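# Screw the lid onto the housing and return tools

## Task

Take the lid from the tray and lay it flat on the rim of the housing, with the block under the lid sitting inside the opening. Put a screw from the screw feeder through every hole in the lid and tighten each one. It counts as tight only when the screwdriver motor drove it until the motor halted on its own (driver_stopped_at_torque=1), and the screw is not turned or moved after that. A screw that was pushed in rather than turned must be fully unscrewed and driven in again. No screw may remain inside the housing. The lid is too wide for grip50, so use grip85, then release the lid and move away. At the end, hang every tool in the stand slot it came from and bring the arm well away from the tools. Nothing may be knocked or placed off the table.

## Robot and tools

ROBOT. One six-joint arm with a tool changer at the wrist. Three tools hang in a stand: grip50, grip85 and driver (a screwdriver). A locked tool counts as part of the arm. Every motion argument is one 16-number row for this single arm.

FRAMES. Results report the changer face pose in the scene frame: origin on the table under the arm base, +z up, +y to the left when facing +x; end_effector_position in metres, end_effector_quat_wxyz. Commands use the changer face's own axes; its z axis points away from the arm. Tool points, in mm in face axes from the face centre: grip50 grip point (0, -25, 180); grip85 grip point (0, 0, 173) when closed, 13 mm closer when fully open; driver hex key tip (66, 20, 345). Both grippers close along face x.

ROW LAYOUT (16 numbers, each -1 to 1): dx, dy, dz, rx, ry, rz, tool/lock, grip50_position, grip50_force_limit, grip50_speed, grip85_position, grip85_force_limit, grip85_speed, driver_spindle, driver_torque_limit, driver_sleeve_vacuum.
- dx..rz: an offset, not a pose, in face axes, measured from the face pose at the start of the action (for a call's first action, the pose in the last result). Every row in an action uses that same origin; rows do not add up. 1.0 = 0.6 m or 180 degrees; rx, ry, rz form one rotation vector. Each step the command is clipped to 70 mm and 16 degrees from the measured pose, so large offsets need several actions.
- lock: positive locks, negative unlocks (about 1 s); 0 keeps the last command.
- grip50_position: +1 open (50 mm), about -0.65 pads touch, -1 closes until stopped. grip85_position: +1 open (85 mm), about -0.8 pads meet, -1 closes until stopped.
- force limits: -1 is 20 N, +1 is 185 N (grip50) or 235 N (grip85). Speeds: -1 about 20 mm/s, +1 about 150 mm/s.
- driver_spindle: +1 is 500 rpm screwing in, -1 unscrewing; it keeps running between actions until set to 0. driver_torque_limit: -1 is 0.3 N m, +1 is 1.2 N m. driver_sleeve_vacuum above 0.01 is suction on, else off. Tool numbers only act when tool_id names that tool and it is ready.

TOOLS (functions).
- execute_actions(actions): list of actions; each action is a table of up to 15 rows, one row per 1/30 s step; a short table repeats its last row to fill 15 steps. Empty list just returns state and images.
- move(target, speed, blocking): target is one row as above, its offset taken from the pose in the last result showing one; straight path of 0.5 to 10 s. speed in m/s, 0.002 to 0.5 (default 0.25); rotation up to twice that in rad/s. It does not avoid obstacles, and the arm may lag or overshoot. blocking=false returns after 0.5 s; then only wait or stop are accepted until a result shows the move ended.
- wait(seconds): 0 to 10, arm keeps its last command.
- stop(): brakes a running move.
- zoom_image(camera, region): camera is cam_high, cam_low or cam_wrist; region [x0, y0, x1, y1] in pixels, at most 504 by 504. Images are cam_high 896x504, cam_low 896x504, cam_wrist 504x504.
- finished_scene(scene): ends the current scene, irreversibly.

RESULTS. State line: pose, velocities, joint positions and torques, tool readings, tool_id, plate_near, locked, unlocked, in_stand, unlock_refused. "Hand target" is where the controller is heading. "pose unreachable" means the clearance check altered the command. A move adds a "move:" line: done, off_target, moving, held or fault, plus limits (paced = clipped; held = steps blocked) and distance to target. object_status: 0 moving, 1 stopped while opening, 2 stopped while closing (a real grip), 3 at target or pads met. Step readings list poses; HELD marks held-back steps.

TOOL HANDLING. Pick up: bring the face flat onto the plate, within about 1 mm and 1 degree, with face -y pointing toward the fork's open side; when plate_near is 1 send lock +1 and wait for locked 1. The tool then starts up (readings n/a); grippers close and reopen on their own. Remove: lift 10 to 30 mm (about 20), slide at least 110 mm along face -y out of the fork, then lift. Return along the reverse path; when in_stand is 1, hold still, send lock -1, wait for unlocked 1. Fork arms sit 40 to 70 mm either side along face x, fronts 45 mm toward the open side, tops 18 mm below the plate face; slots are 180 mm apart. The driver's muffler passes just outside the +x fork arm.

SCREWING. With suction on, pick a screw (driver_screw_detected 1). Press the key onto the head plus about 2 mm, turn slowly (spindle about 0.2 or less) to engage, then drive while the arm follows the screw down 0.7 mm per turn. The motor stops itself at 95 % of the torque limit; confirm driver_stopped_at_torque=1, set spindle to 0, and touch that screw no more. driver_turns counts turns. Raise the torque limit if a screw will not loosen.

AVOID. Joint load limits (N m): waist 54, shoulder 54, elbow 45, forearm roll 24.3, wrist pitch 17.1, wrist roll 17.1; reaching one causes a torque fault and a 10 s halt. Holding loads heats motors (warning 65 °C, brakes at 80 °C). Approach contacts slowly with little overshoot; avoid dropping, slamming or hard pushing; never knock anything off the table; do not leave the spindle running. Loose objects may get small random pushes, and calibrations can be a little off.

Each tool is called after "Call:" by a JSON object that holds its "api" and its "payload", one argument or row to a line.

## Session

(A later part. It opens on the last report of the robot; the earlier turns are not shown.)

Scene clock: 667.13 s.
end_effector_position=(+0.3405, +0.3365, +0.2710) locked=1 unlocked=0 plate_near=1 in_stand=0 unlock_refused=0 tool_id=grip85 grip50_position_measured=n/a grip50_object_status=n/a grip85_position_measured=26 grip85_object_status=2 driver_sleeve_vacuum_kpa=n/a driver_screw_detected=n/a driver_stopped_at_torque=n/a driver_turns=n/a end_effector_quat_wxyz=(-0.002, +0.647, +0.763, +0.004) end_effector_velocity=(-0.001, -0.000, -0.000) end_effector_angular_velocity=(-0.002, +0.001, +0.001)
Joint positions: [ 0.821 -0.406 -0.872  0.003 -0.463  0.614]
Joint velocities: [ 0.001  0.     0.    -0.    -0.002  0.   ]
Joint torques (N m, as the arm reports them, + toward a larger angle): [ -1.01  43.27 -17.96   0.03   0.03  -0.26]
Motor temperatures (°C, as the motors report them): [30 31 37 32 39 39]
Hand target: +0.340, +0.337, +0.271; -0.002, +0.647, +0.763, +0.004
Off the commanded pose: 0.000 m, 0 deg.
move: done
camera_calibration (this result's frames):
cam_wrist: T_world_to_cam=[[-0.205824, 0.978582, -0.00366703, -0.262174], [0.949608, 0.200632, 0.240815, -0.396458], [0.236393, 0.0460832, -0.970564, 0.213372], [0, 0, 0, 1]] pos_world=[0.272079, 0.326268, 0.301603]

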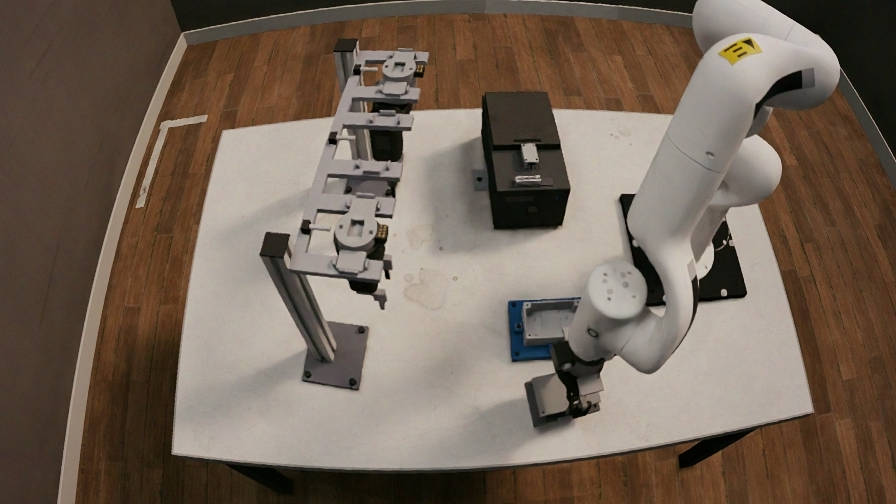

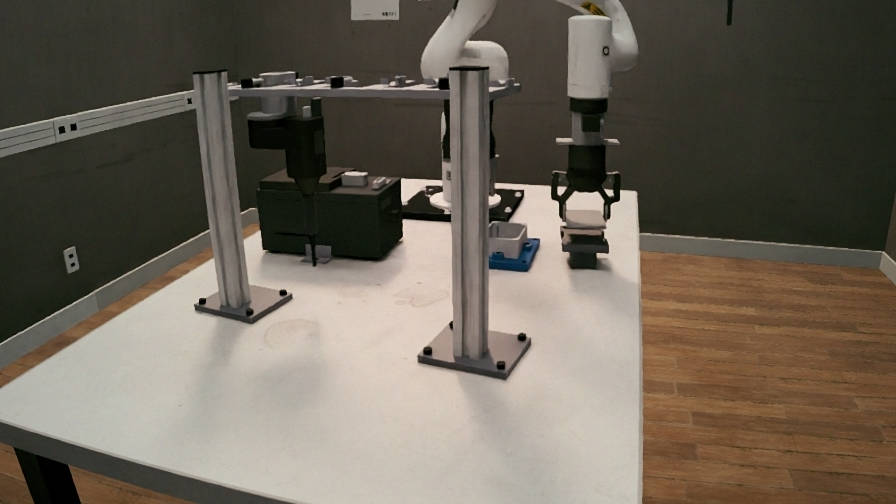

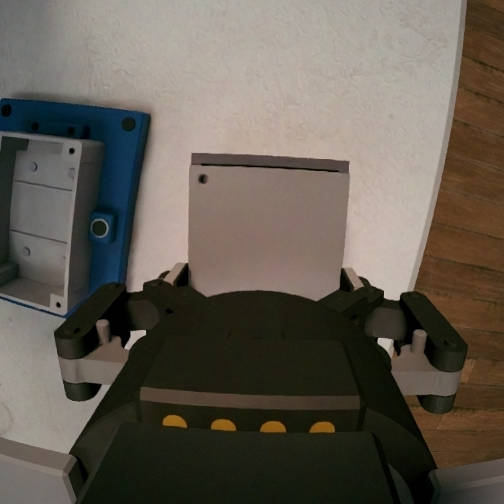

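Call:
{"api": "move", "payload": {
  "target": [0, 0, -0.06, 0,0,0, 0,0,0,0,-1,-0.2,-0.8,0,0,0],
  "speed": 0.08
}}

Call:
{"api": "zoom_image", "payload": {
  "camera": "cam_low",
  "region": [540, 160, 640, 240]
}}

Call:
{"api": "zoom_image", "payload": {
  "camera": "cam_high",
  "region": [510, 340, 630, 440]
}}

Scene clock: 682.03 s.
end_effector_position=(+0.3403, +0.3362, +0.3067) locked=1 unlocked=0 plate_near=1 in_stand=0 unlock_refused=0 tool_id=grip85 grip50_position_measured=n/a grip50_object_status=n/a grip85_position_measured=26 grip85_object_status=2 driver_sleeve_vacuum_kpa=n/a driver_screw_detected=n/a driver_stopped_at_torque=n/a driver_turns=n/a end_effector_quat_wxyz=(-0.002, +0.647, +0.763, +0.004) end_effector_velocity=(+0.000, +0.000, +0.001) end_effector_angular_velocity=(-0.001, +0.000, +0.000)
Joint positions: [ 0.821 -0.341 -0.885  0.003 -0.542  0.614]
Joint velocities: [-0.     0.001 -0.001 -0.001 -0.003  0.   ]
Joint torques (N m, as the arm reports them, + toward a larger angle): [ -0.68  41.34 -18.53   0.03  -0.04  -0.25]
Motor temperatures (°C, as the motors report them): [30 31 37 32 39 39]
Hand target: +0.340, +0.336, +0.307; -0.002, +0.647, +0.763, +0.004
Off the commanded pose: 0.000 m, 0 deg.
move: done
camera_calibration (this result's frames):
cam_wrist: T_world_to_cam=[[-0.205893, 0.978567, -0.00375853, -0.261692], [0.949673, 0.200737, 0.240472, -0.404828], [0.236072, 0.0459421, -0.970649, 0.248331], [0, 0, 0, 1]] pos_world=[0.271949, 0.325939, 0.337408]

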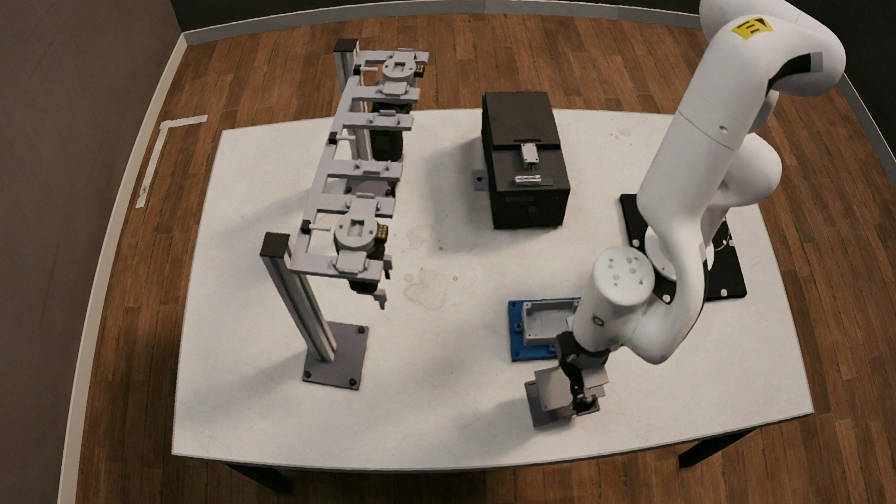

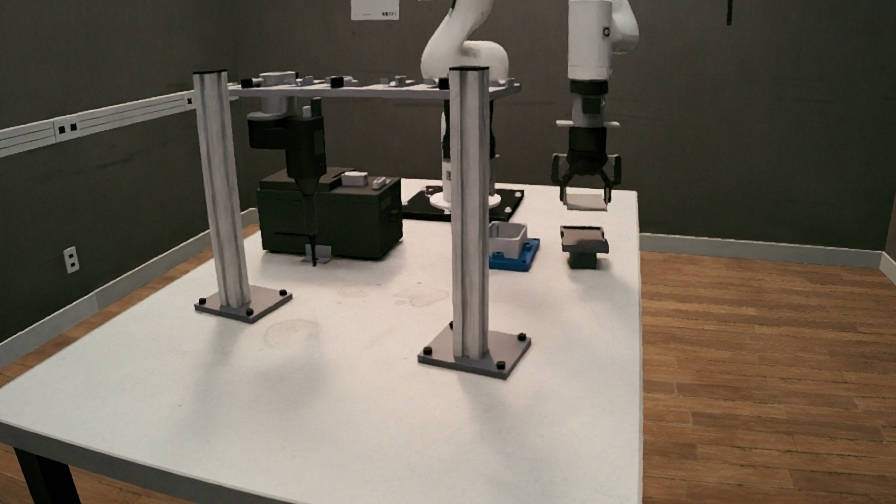

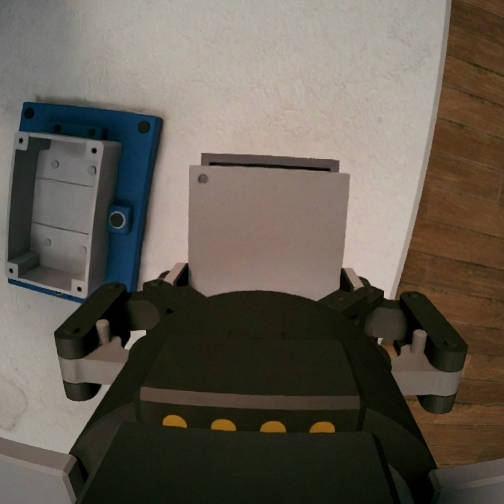

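Region (540, 160, 640, 240) of cam_low's 896x504 image, scaled by 5.040, with more detail than that image has; it fills the top 403 rows of this view, and the rest is white.

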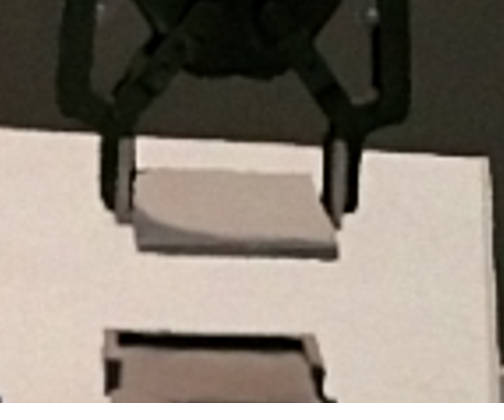

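Region (510, 340, 630, 440) of cam_high's 896x504 image, scaled by 4.200, with more detail than that image has.

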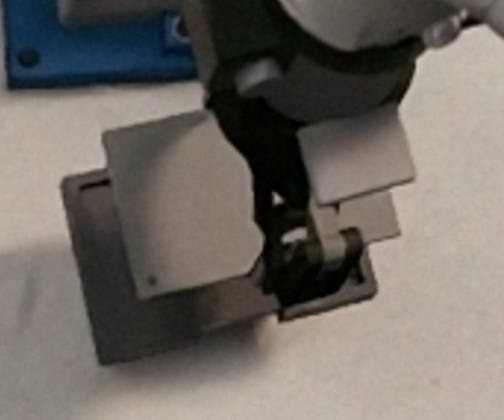

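Call:
{"api": "move", "payload": {
  "target": [-0.2725, -0.0295, 0.05, 0,0,0.0494, 0,0,0,0,-1,-0.2,-0.8,0,0,0],
  "speed": 0.15
}}

Call:
{"api": "zoom_image", "payload": {
  "camera": "cam_wrist",
  "region": [150, 90, 390, 290]
}}

Scene clock: 732.63 s.
end_effector_position=(+0.3496, +0.1724, +0.2756) locked=1 unlocked=0 plate_near=1 in_stand=0 unlock_refused=0 tool_id=grip85 grip50_position_measured=n/a grip50_object_status=n/a grip85_position_measured=26 grip85_object_status=2 driver_sleeve_vacuum_kpa=n/a driver_screw_detected=n/a driver_stopped_at_torque=n/a driver_turns=n/a end_effector_quat_wxyz=(-0.002, +0.704, +0.710, +0.004) end_effector_velocity=(-0.001, -0.001, -0.001) end_effector_angular_velocity=(-0.001, +0.003, -0.000)
Joint positions: [ 0.501 -0.213 -0.624  0.004 -0.409  0.448]
Joint velocities: [-0.002 -0.001  0.002  0.002 -0.001 -0.003]
Joint torques (N m, as the arm reports them, + toward a larger angle): [ -2.12  29.39 -16.86  -0.26   0.07  -0.28]
Motor temperatures (°C, as the motors report them): [30 31 38 32 39 39]
Hand target: +0.350, +0.172, +0.276; -0.002, +0.704, +0.710, +0.004
Off the commanded pose: 0.000 m, 0 deg.
move: done
camera_calibration (this result's frames):
cam_wrist: T_world_to_cam=[[-0.0522794, 0.998626, -0.00367308, -0.156763], [0.969388, 0.0516317, 0.240045, -0.354372], [0.239905, 0.00898878, -0.970755, 0.22851], [0, 0, 0, 1]] pos_world=[0.280508, 0.172791, 0.306317]

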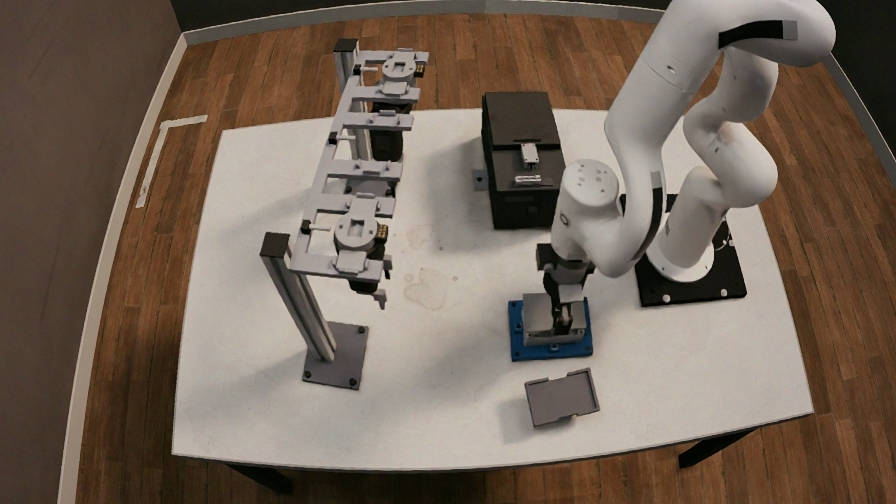

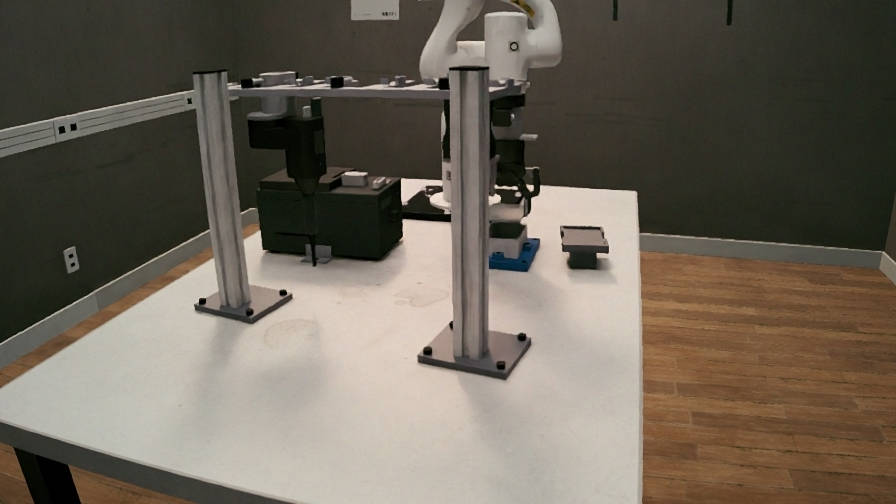

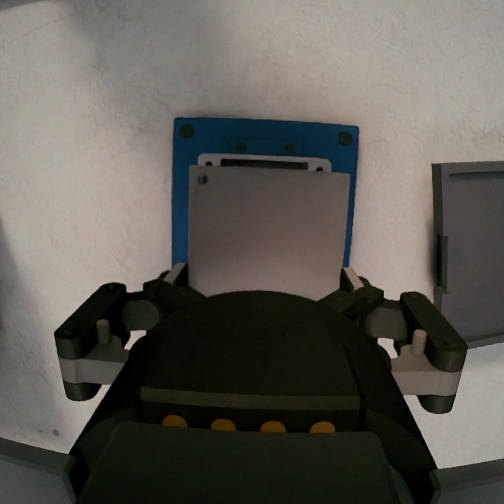

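Region (150, 90, 390, 290) of cam_wrist's 504x504 image, scaled by 2.100, with more detail than that image has.

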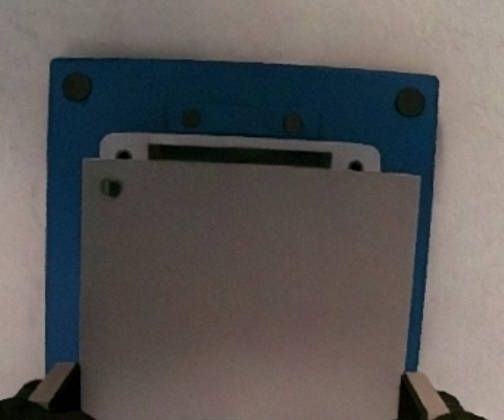

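Call:
{"api": "move", "payload": {
  "target": [-0.0062, -0.011, 0.03, 0,0,0, 0,0,0,0,-1,-0.2,-0.8,0,0,0],
  "speed": 0.04
}}

Call:
{"api": "zoom_image", "payload": {
  "camera": "cam_wrist",
  "region": [150, 90, 390, 290]
}}

Call:
{"api": "zoom_image", "payload": {
  "camera": "cam_high",
  "region": [500, 270, 620, 370]
}}

Scene clock: 773.03 s.
end_effector_position=(+0.3432, +0.1688, +0.2577) locked=1 unlocked=0 plate_near=1 in_stand=0 unlock_refused=0 tool_id=grip85 grip50_position_measured=n/a grip50_object_status=n/a grip85_position_measured=26 grip85_object_status=2 driver_sleeve_vacuum_kpa=n/a driver_screw_detected=n/a driver_stopped_at_torque=n/a driver_turns=n/a end_effector_quat_wxyz=(-0.002, +0.704, +0.710, +0.004) end_effector_velocity=(+0.001, +0.000, -0.000) end_effector_angular_velocity=(+0.002, -0.004, -0.002)
Joint positions: [ 0.499 -0.24  -0.599  0.004 -0.357  0.447]
Joint velocities: [-0.001 -0.001 -0.     0.001  0.005 -0.   ]
Joint torques (N m, as the arm reports them, + toward a larger angle): [ -1.57  29.27 -16.42  -0.13  -0.04  -0.28]
Motor temperatures (°C, as the motors report them): [30 31 38 32 39 39]
Hand target: +0.343, +0.169, +0.258; -0.002, +0.704, +0.710, +0.004
Off the commanded pose: 0.000 m, 0 deg.
move: done
camera_calibration (this result's frames):
cam_wrist: T_world_to_cam=[[-0.0522412, 0.998628, -0.00368721, -0.153565], [0.969346, 0.0515964, 0.240221, -0.343647], [0.240081, 0.00897524, -0.970711, 0.212616], [0, 0, 0, 1]] pos_world=[0.274045, 0.169177, 0.288374]

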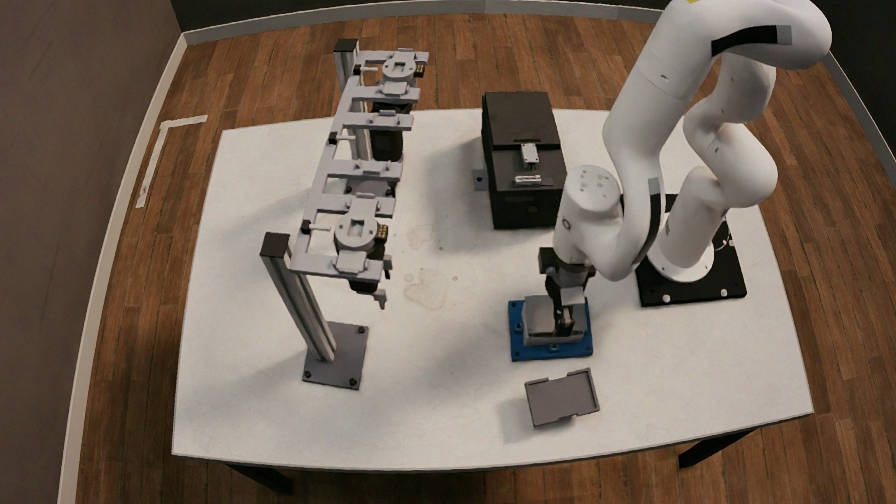

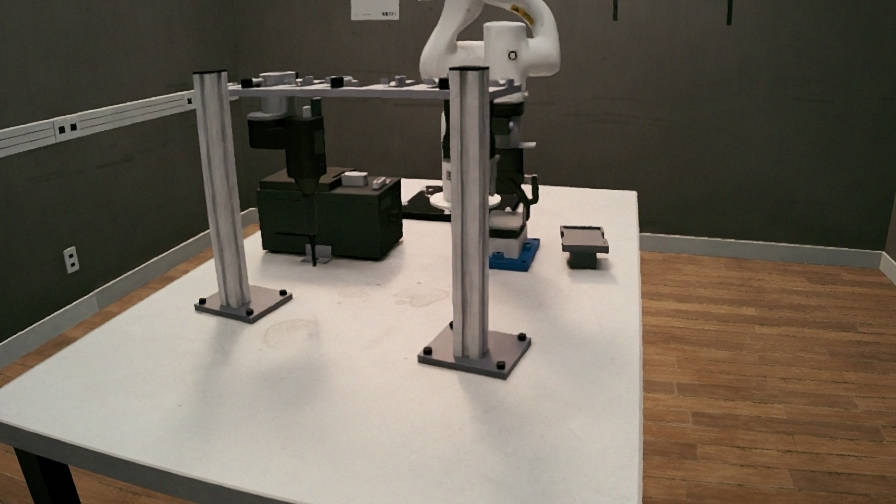

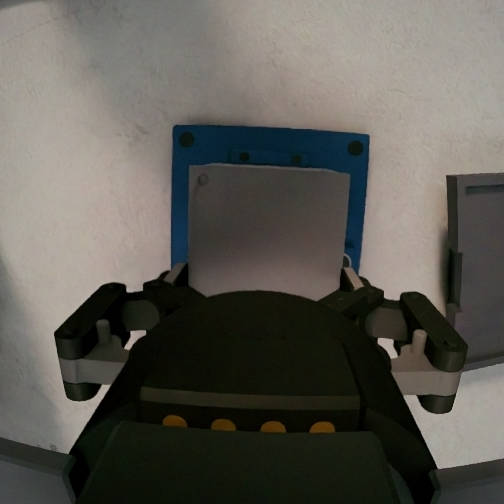

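Region (150, 90, 390, 290) of cam_wrist's 504x504 image, scaled by 2.100, with more detail than that image has.

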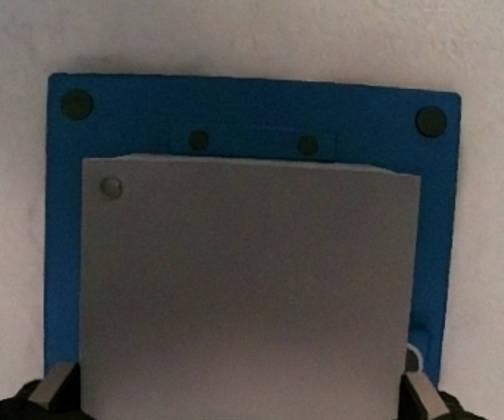

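Region (500, 270, 620, 370) of cam_high's 896x504 image, scaled by 4.200, with more detail than that image has.

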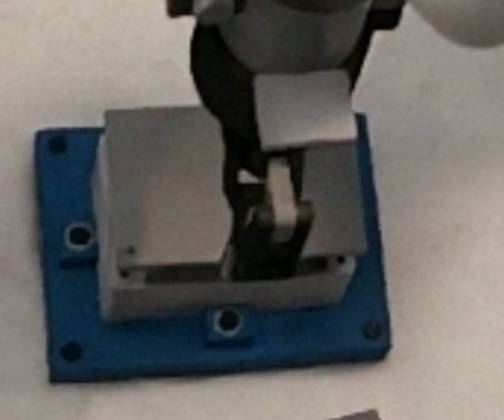

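Call:
{"api": "move", "payload": {
  "target": [0, -0.001, 0.024, 0,0,0, 0,0,0,0,-1,-0.2,-0.8,0,0,0],
  "speed": 0.02
}}

Call:
{"api": "zoom_image", "payload": {
  "camera": "cam_high",
  "region": [500, 270, 620, 370]
}}

Call:
{"api": "zoom_image", "payload": {
  "camera": "cam_wrist",
  "region": [150, 90, 390, 290]
}}

Call:
{"api": "zoom_image", "payload": {
  "camera": "cam_low",
  "region": [480, 190, 560, 280]
}}

Scene clock: 788.80 s.
end_effector_position=(+0.3426, +0.1689, +0.2434) locked=1 unlocked=0 plate_near=1 in_stand=0 unlock_refused=0 tool_id=grip85 grip50_position_measured=n/a grip50_object_status=n/a grip85_position_measured=26 grip85_object_status=2 driver_sleeve_vacuum_kpa=n/a driver_screw_detected=n/a driver_stopped_at_torque=n/a driver_turns=n/a end_effector_quat_wxyz=(-0.002, +0.704, +0.710, +0.004) end_effector_velocity=(+0.000, +0.000, -0.001) end_effector_angular_velocity=(+0.001, -0.001, -0.001)
Joint positions: [ 0.5   -0.274 -0.595  0.004 -0.318  0.447]
Joint velocities: [ 0.    -0.001  0.     0.001  0.003  0.   ]
Joint torques (N m, as the arm reports them, + toward a larger angle): [ -2.36  31.75 -15.51  -0.19  -0.03  -0.27]
Motor temperatures (°C, as the motors report them): [30 31 38 32 39 39]
Hand target: +0.343, +0.169, +0.243; -0.002, +0.704, +0.710, +0.004
Off the commanded pose: 0.000 m, 0 deg.
move: done
camera_calibration (this result's frames):
cam_wrist: T_world_to_cam=[[-0.0522191, 0.998629, -0.00374259, -0.153736], [0.969341, 0.0515879, 0.240245, -0.339665], [0.240108, 0.0089175, -0.970705, 0.198837], [0, 0, 0, 1]] pos_world=[0.27348, 0.169275, 0.27404]

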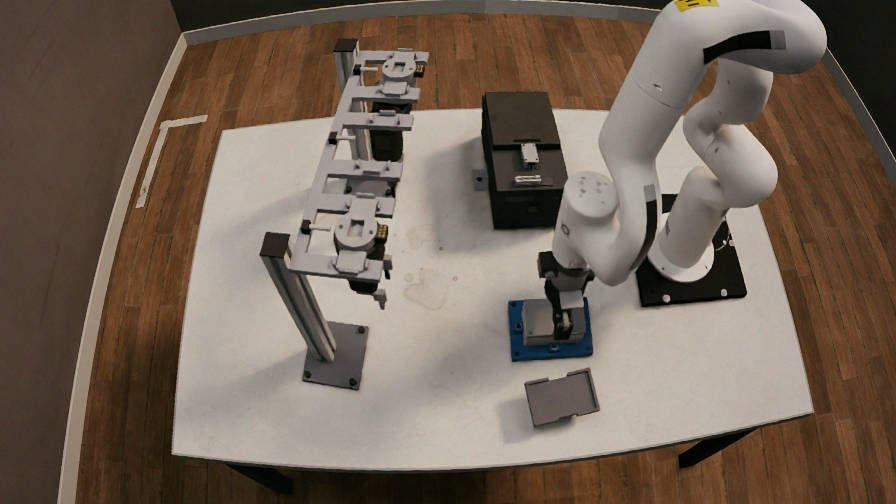

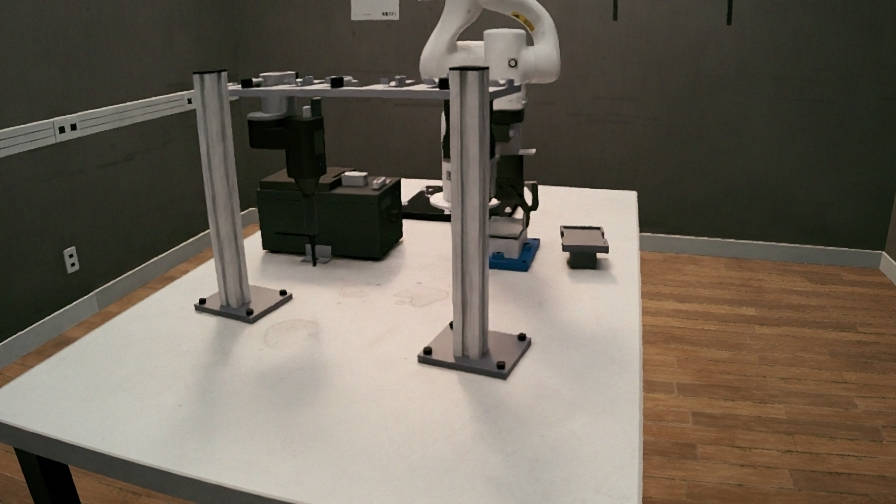

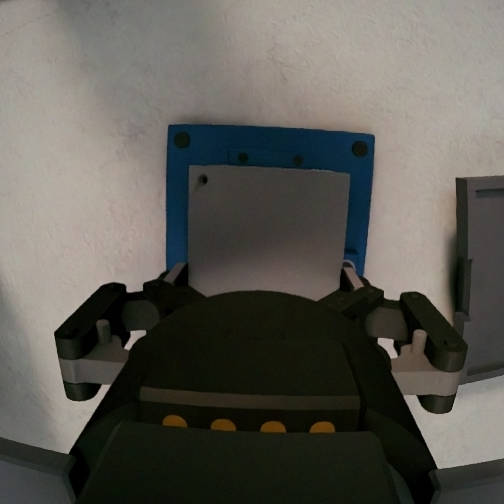

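Region (500, 270, 620, 370) of cam_high's 896x504 image, scaled by 4.200, with more detail than that image has.

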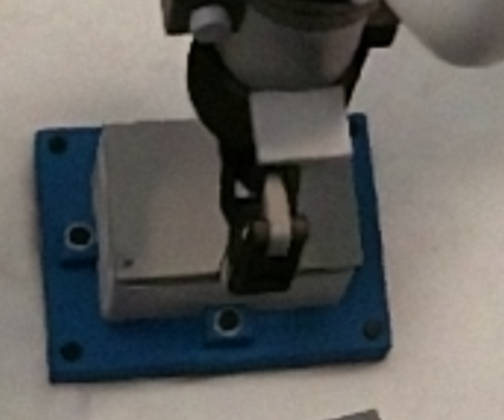

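Region (150, 90, 390, 290) of cam_wrist's 504x504 image, scaled by 2.100, with more detail than that image has.

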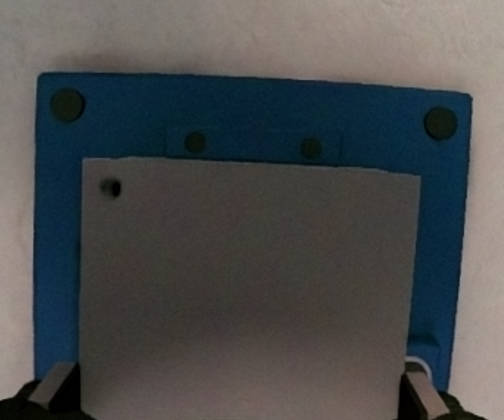

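Region (480, 190, 560, 280) of cam_low's 896x504 image, scaled by 5.600, with more detail than that image has.

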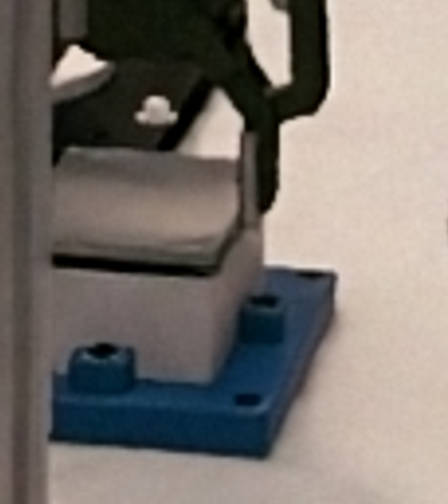

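Call:
{"api": "move", "payload": {
  "target": [0, 0, 0.008, 0,0,0, 0,0,0,0,-1,-0.2,-0.8,0,0,0],
  "speed": 0.006
}}

Call:
{"api": "zoom_image", "payload": {
  "camera": "cam_low",
  "region": [480, 190, 560, 280]
}}

Call:
{"api": "zoom_image", "payload": {
  "camera": "cam_wrist",
  "region": [150, 90, 390, 290]
}}

Scene clock: 797.00 s.
end_effector_position=(+0.3428, +0.1690, +0.2392) locked=1 unlocked=0 plate_near=1 in_stand=0 unlock_refused=0 tool_id=grip85 grip50_position_measured=n/a grip50_object_status=n/a grip85_position_measured=26 grip85_object_status=2 driver_sleeve_vacuum_kpa=n/a driver_screw_detected=n/a driver_stopped_at_torque=n/a driver_turns=n/a end_effector_quat_wxyz=(-0.002, +0.704, +0.710, +0.004) end_effector_velocity=(-0.000, -0.000, -0.001) end_effector_angular_velocity=(+0.000, -0.001, +0.001)
Joint positions: [ 0.5   -0.285 -0.595  0.004 -0.308  0.447]
Joint velocities: [ 0.    -0.002  0.002 -0.001  0.004 -0.   ]
Joint torques (N m, as the arm reports them, + toward a larger angle): [ -0.02  16.71 -11.87   0.11   2.72  -0.04]
Motor temperatures (°C, as the motors report them): [30 31 37 32 39 39]
Hand target: +0.343, +0.169, +0.239; -0.002, +0.704, +0.710, +0.004
Off the commanded pose: 0.001 m, 0 deg.
move: done
camera_calibration (this result's frames):
cam_wrist: T_world_to_cam=[[-0.0524805, 0.998614, -0.00397341, -0.153701], [0.969444, 0.0519015, 0.23976, -0.3388], [0.239634, 0.00873074, -0.970824, 0.194956], [0, 0, 0, 1]] pos_world=[0.273663, 0.16937, 0.269888]

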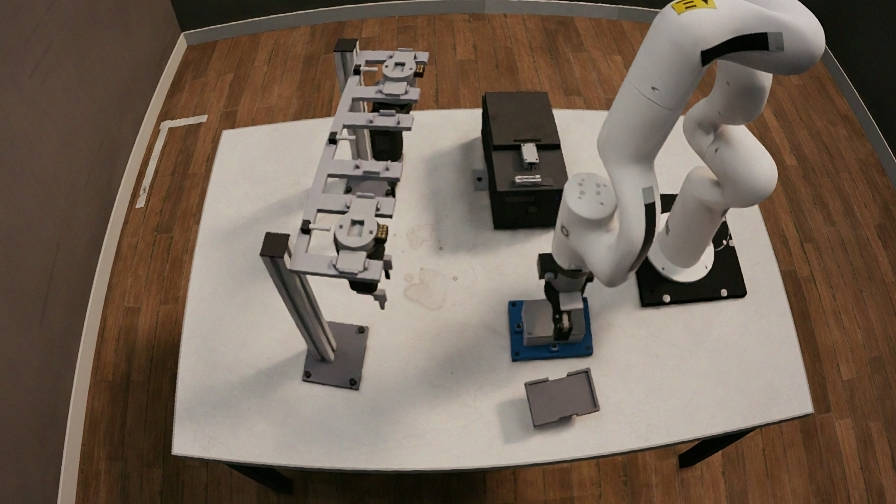

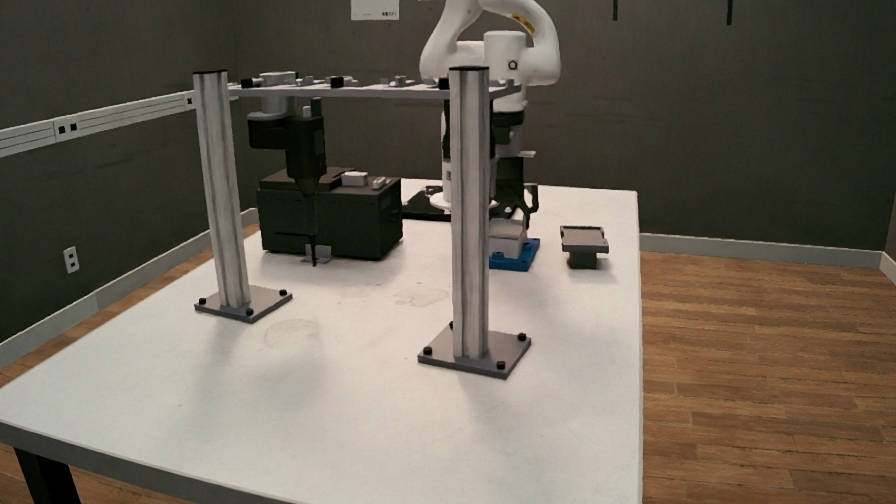

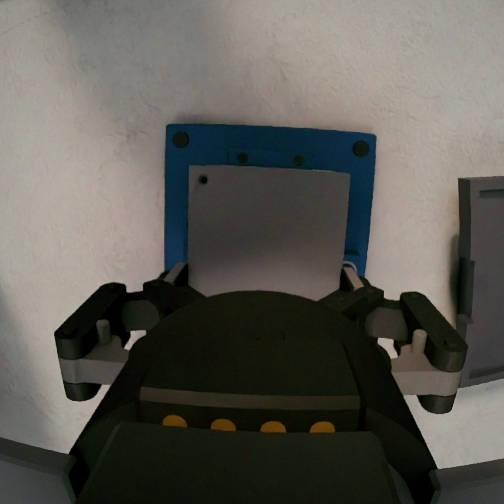

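Region (480, 190, 560, 280) of cam_low's 896x504 image, scaled by 5.600, with more detail than that image has.

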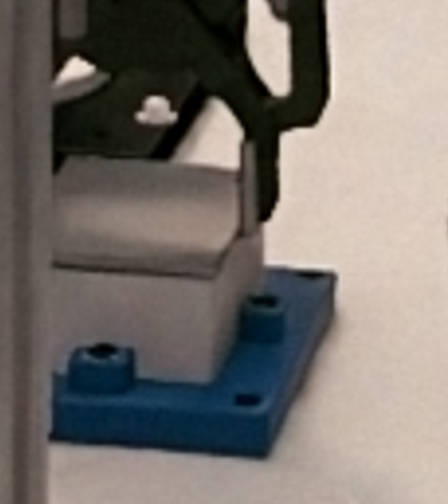

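Region (150, 90, 390, 290) of cam_wrist's 504x504 image, scaled by 2.100, with more detail than that image has.

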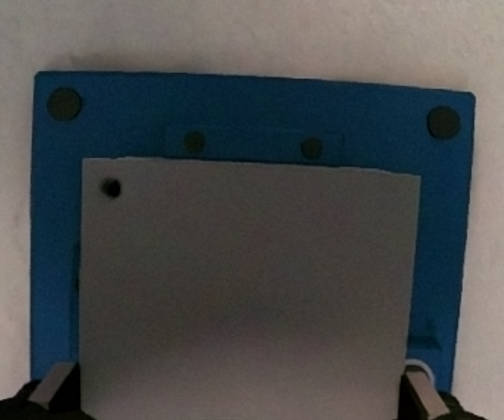

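Call:
{"api": "execute_actions", "payload": {
  "actions": [
    [[0,0,-0.001,0,0,0,0,0,0,0,1,-0.2,-0.8,0,0,0]],
    [[0,0,0,0,0,0,0,0,0,0,1,-0.2,-0.8,0,0,0]]
  ]
}}

Call:
{"api": "move", "payload": {
  "target": [0, 0, -0.15, 0,0,0, 0,0,0,0,1,0,0,0,0,0],
  "speed": 0.1
}}

Call:
{"api": "zoom_image", "payload": {
  "camera": "cam_low",
  "region": [480, 200, 560, 280]
}}

Call:
{"api": "zoom_image", "payload": {
  "camera": "cam_high",
  "region": [500, 270, 620, 370]
}}

Call:
{"api": "zoom_image", "payload": {
  "camera": "cam_wrist",
  "region": [150, 90, 390, 290]
}}

Scene clock: 812.93 s.
end_effector_position=(+0.3426, +0.1689, +0.2394) locked=1 unlocked=0 plate_near=1 in_stand=0 unlock_refused=0 tool_id=grip85 grip50_position_measured=n/a grip50_object_status=n/a grip85_position_measured=3 grip85_object_status=3 driver_sleeve_vacuum_kpa=n/a driver_screw_detected=n/a driver_stopped_at_torque=n/a driver_turns=n/a end_effector_quat_wxyz=(-0.002, +0.704, +0.710, +0.004) end_effector_velocity=(+0.000, +0.000, +0.001) end_effector_angular_velocity=(-0.000, +0.000, +0.001)
Joint positions: [ 0.5   -0.284 -0.595  0.004 -0.308  0.447]
Joint velocities: [ 0.     0.001 -0.001 -0.001 -0.002 -0.001]
Joint torques (N m, as the arm reports them, + toward a larger angle): [ -2.08  30.65 -14.91  -0.12  -0.02  -0.26]
Motor temperatures (°C, as the motors report them): [30 31 37 32 40 39]
Hand target: +0.343, +0.169, +0.239; -0.002, +0.704, +0.710, +0.004
Off the commanded pose: 0.000 m, 0 deg.
Step readings (end_effector_position; steps 1 to 15: 1st action; 16 to 30: 2nd action):
0: (+0.3426, +0.1689, +0.2387)
1: (+0.3426, +0.1689, +0.2387)
2: (+0.3426, +0.1689, +0.2386)
4: (+0.3425, +0.1687, +0.2383)
8: (+0.3420, +0.1686, +0.2382)
15: (+0.3426, +0.1689, +0.2394)
16: (+0.3426, +0.1689, +0.2395)
17: (+0.3427, +0.1689, +0.2395)
19: (+0.3426, +0.1689, +0.2394)
23: (+0.3426, +0.1689, +0.2393)
30: end_effector_position above
camera_calibration (this result's frames):
cam_wrist: T_world_to_cam=[[-0.0522644, 0.998625, -0.0040379, -0.153685], [0.969493, 0.0517085, 0.239605, -0.338632], [0.239484, 0.00860808, -0.970862, 0.195272], [0, 0, 0, 1]] pos_world=[0.273504, 0.169303, 0.270099]

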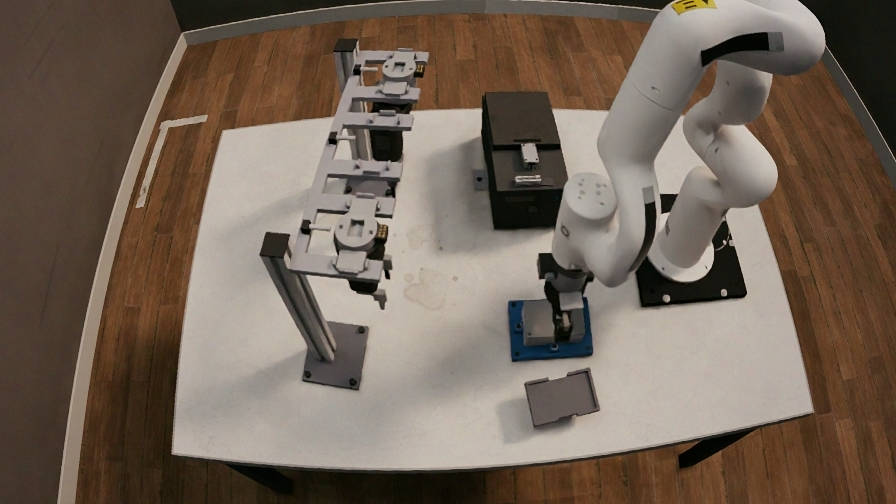

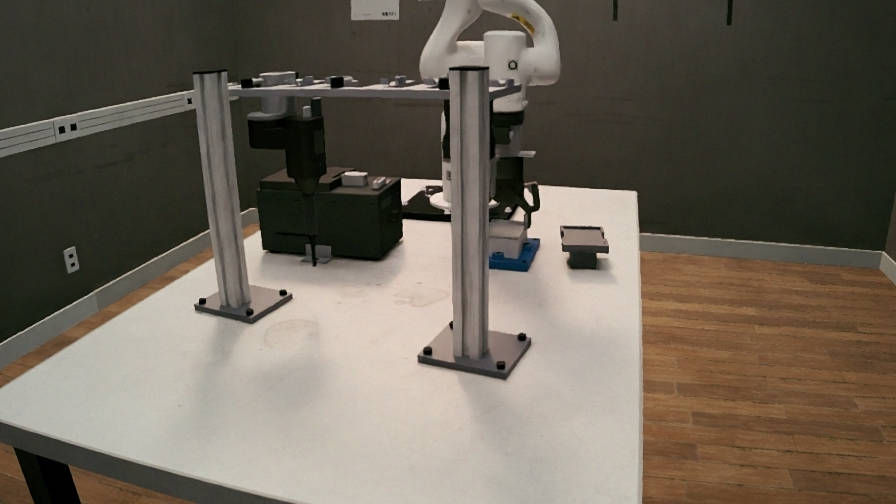

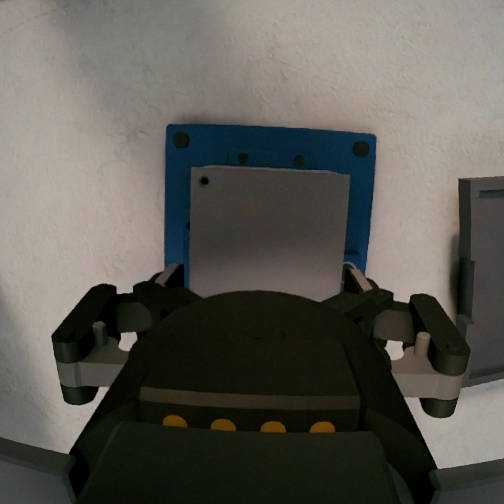

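Scene clock: 814.23 s.
end_effector_position=(+0.3424, +0.1682, +0.3291) locked=1 unlocked=0 plate_near=1 in_stand=0 unlock_refused=0 tool_id=grip85 grip50_position_measured=n/a grip50_object_status=n/a grip85_position_measured=3 grip85_object_status=3 driver_sleeve_vacuum_kpa=n/a driver_screw_detected=n/a driver_stopped_at_torque=n/a driver_turns=n/a end_effector_quat_wxyz=(-0.002, +0.704, +0.710, +0.003) end_effector_velocity=(+0.000, +0.000, +0.001) end_effector_angular_velocity=(+0.001, -0.001, +0.000)
Joint positions: [ 0.5   -0.081 -0.632  0.003 -0.549  0.448]
Joint velocities: [ 0.     0.001 -0.001  0.    -0.001 -0.   ]
Joint torques (N m, as the arm reports them, + toward a larger angle): [ -1.09  24.45 -18.17   0.09   0.05  -0.36]
Motor temperatures (°C, as the motors report them): [30 31 37 32 40 39]
Hand target: +0.342, +0.168, +0.329; -0.002, +0.704, +0.710, +0.004
Off the commanded pose: 0.000 m, 0 deg.
move: done
camera_calibration (this result's frames):
cam_wrist: T_world_to_cam=[[-0.0524429, 0.998616, -0.00386774, -0.152693], [0.969614, 0.0518458, 0.239084, -0.359777], [0.238954, 0.00878807, -0.970991, 0.282675], [0, 0, 0, 1]] pos_world=[0.273291, 0.168651, 0.359901]

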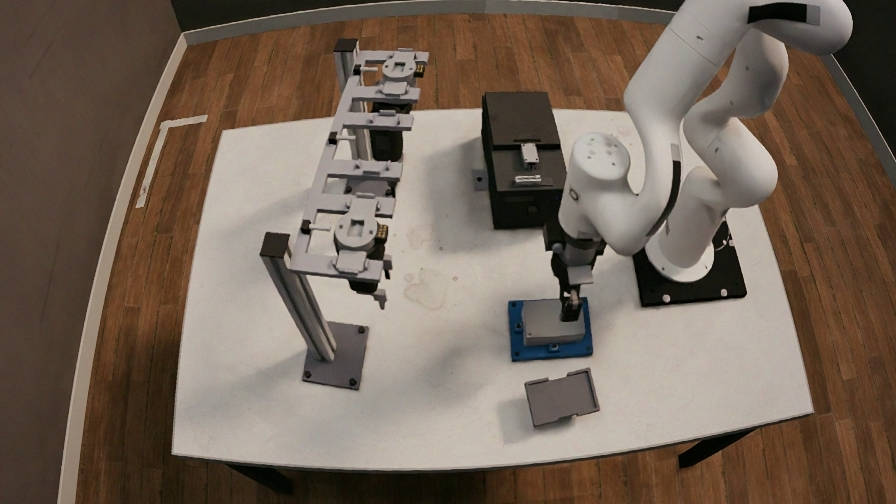

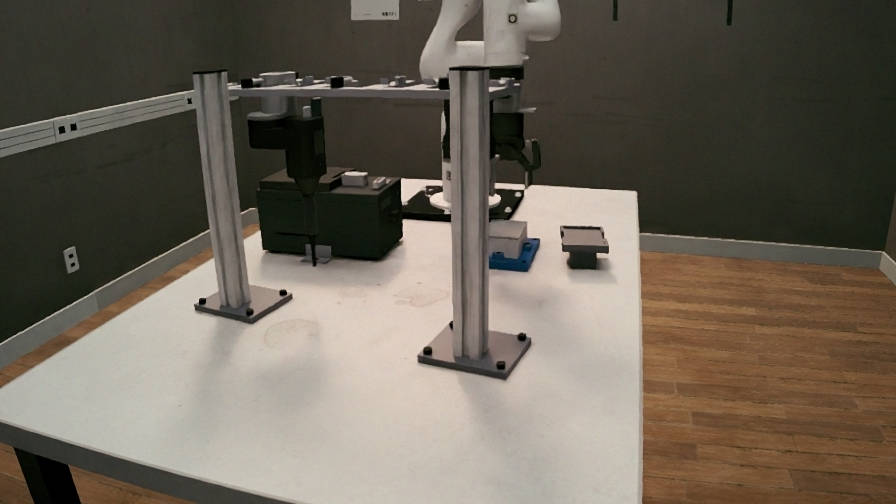

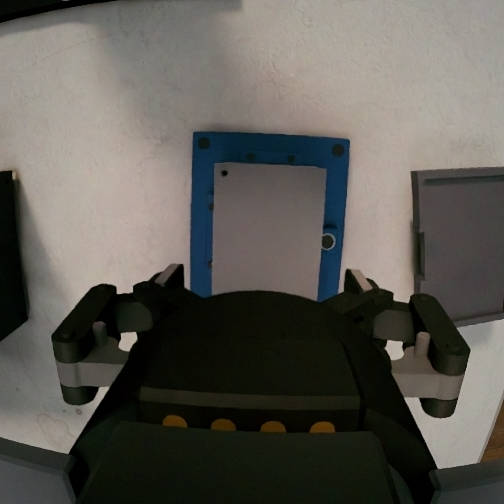

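Region (480, 200, 560, 280) of cam_low's 896x504 image, scaled by 6.300, with more detail than that image has.

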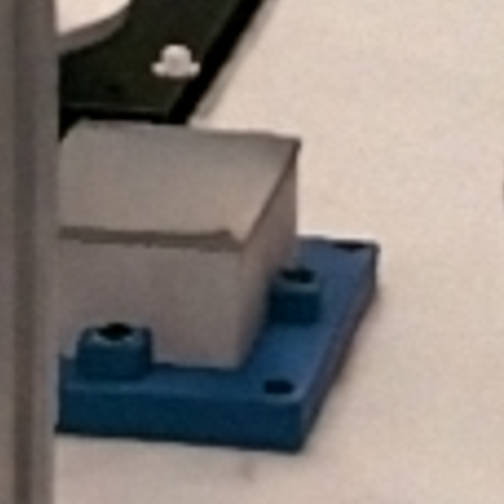

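Region (500, 270, 620, 370) of cam_high's 896x504 image, scaled by 4.200, with more detail than that image has.

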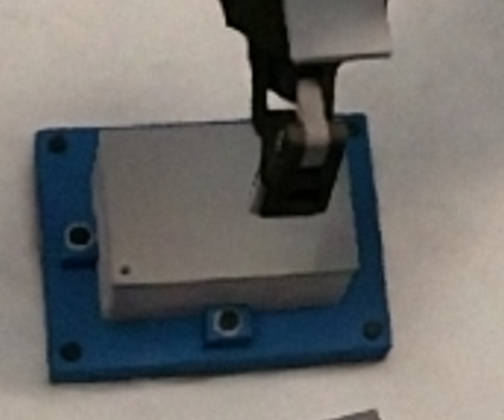

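Region (150, 90, 390, 290) of cam_wrist's 504x504 image, scaled by 2.100, with more detail than that image has.

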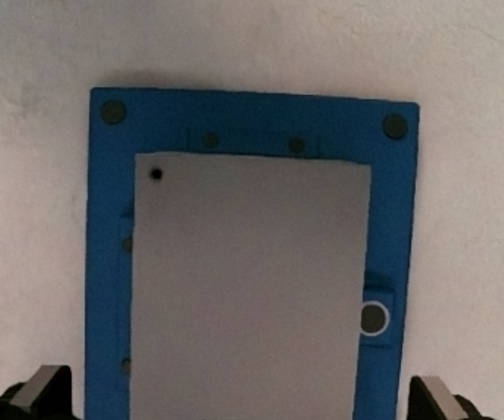

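Call:
{"api": "move", "payload": {
  "target": [-0.2563, 0.2955, -0.1703, 0,0,0.0505, 0,0,0,0,1,0,0,0,0,0],
  "speed": 0.3
}}

Scene clock: 834.07 s.
end_effector_position=(+0.5206, +0.0155, +0.4302) locked=1 unlocked=0 plate_near=1 in_stand=0 unlock_refused=0 tool_id=grip85 grip50_position_measured=n/a grip50_object_status=n/a grip85_position_measured=3 grip85_object_status=3 driver_sleeve_vacuum_kpa=n/a driver_screw_detected=n/a driver_stopped_at_torque=n/a driver_turns=n/a end_effector_quat_wxyz=(-0.003, +0.758, +0.653, +0.003) end_effector_velocity=(+0.002, -0.000, +0.002) end_effector_angular_velocity=(-0.000, -0.004, +0.000)
Joint positions: [ 0.074 -0.267 -1.113  0.003 -0.846  0.18 ]
Joint velocities: [-0.001 -0.001 -0.007 -0.    -0.002 -0.001]
Joint torques (N m, as the arm reports them, + toward a larger angle): [ -1.42  42.73 -21.18   0.31   0.01  -0.33]
Motor temperatures (°C, as the motors report them): [30 30 37 32 40 39]
Hand target: +0.521, +0.015, +0.430; -0.002, +0.758, +0.653, +0.003
Off the commanded pose: 0.000 m, 0 deg.
move: done
camera_calibration (this result's frames):
cam_wrist: T_world_to_cam=[[0.105302, 0.994433, -0.00383637, -0.0724975], [0.966068, -0.101382, 0.23756, -0.543937], [0.235848, -0.0287217, -0.971365, 0.341918], [0, 0, 0, 1]] pos_world=[0.452474, 0.0267689, 0.461066]

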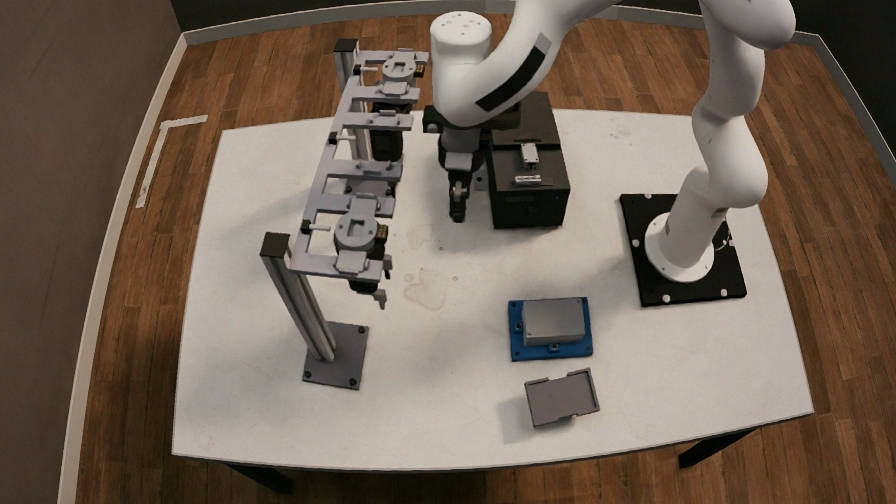

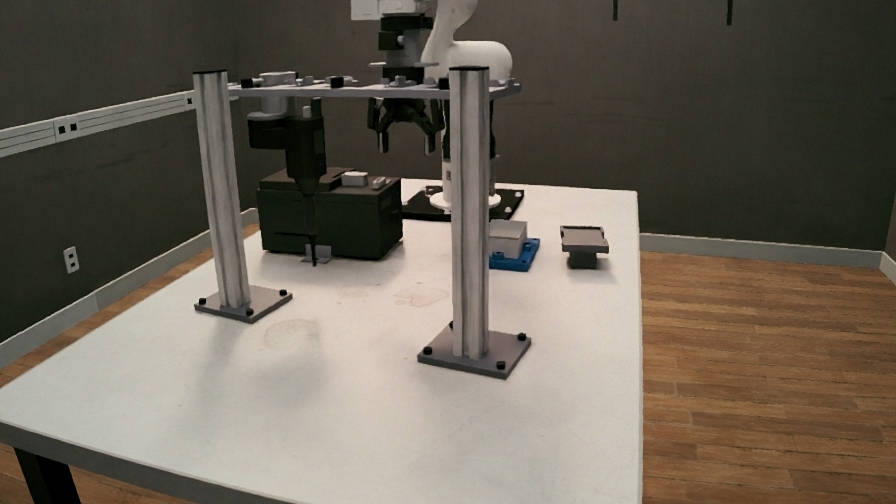

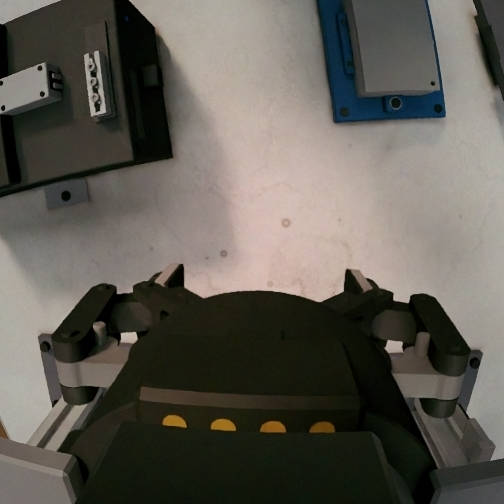

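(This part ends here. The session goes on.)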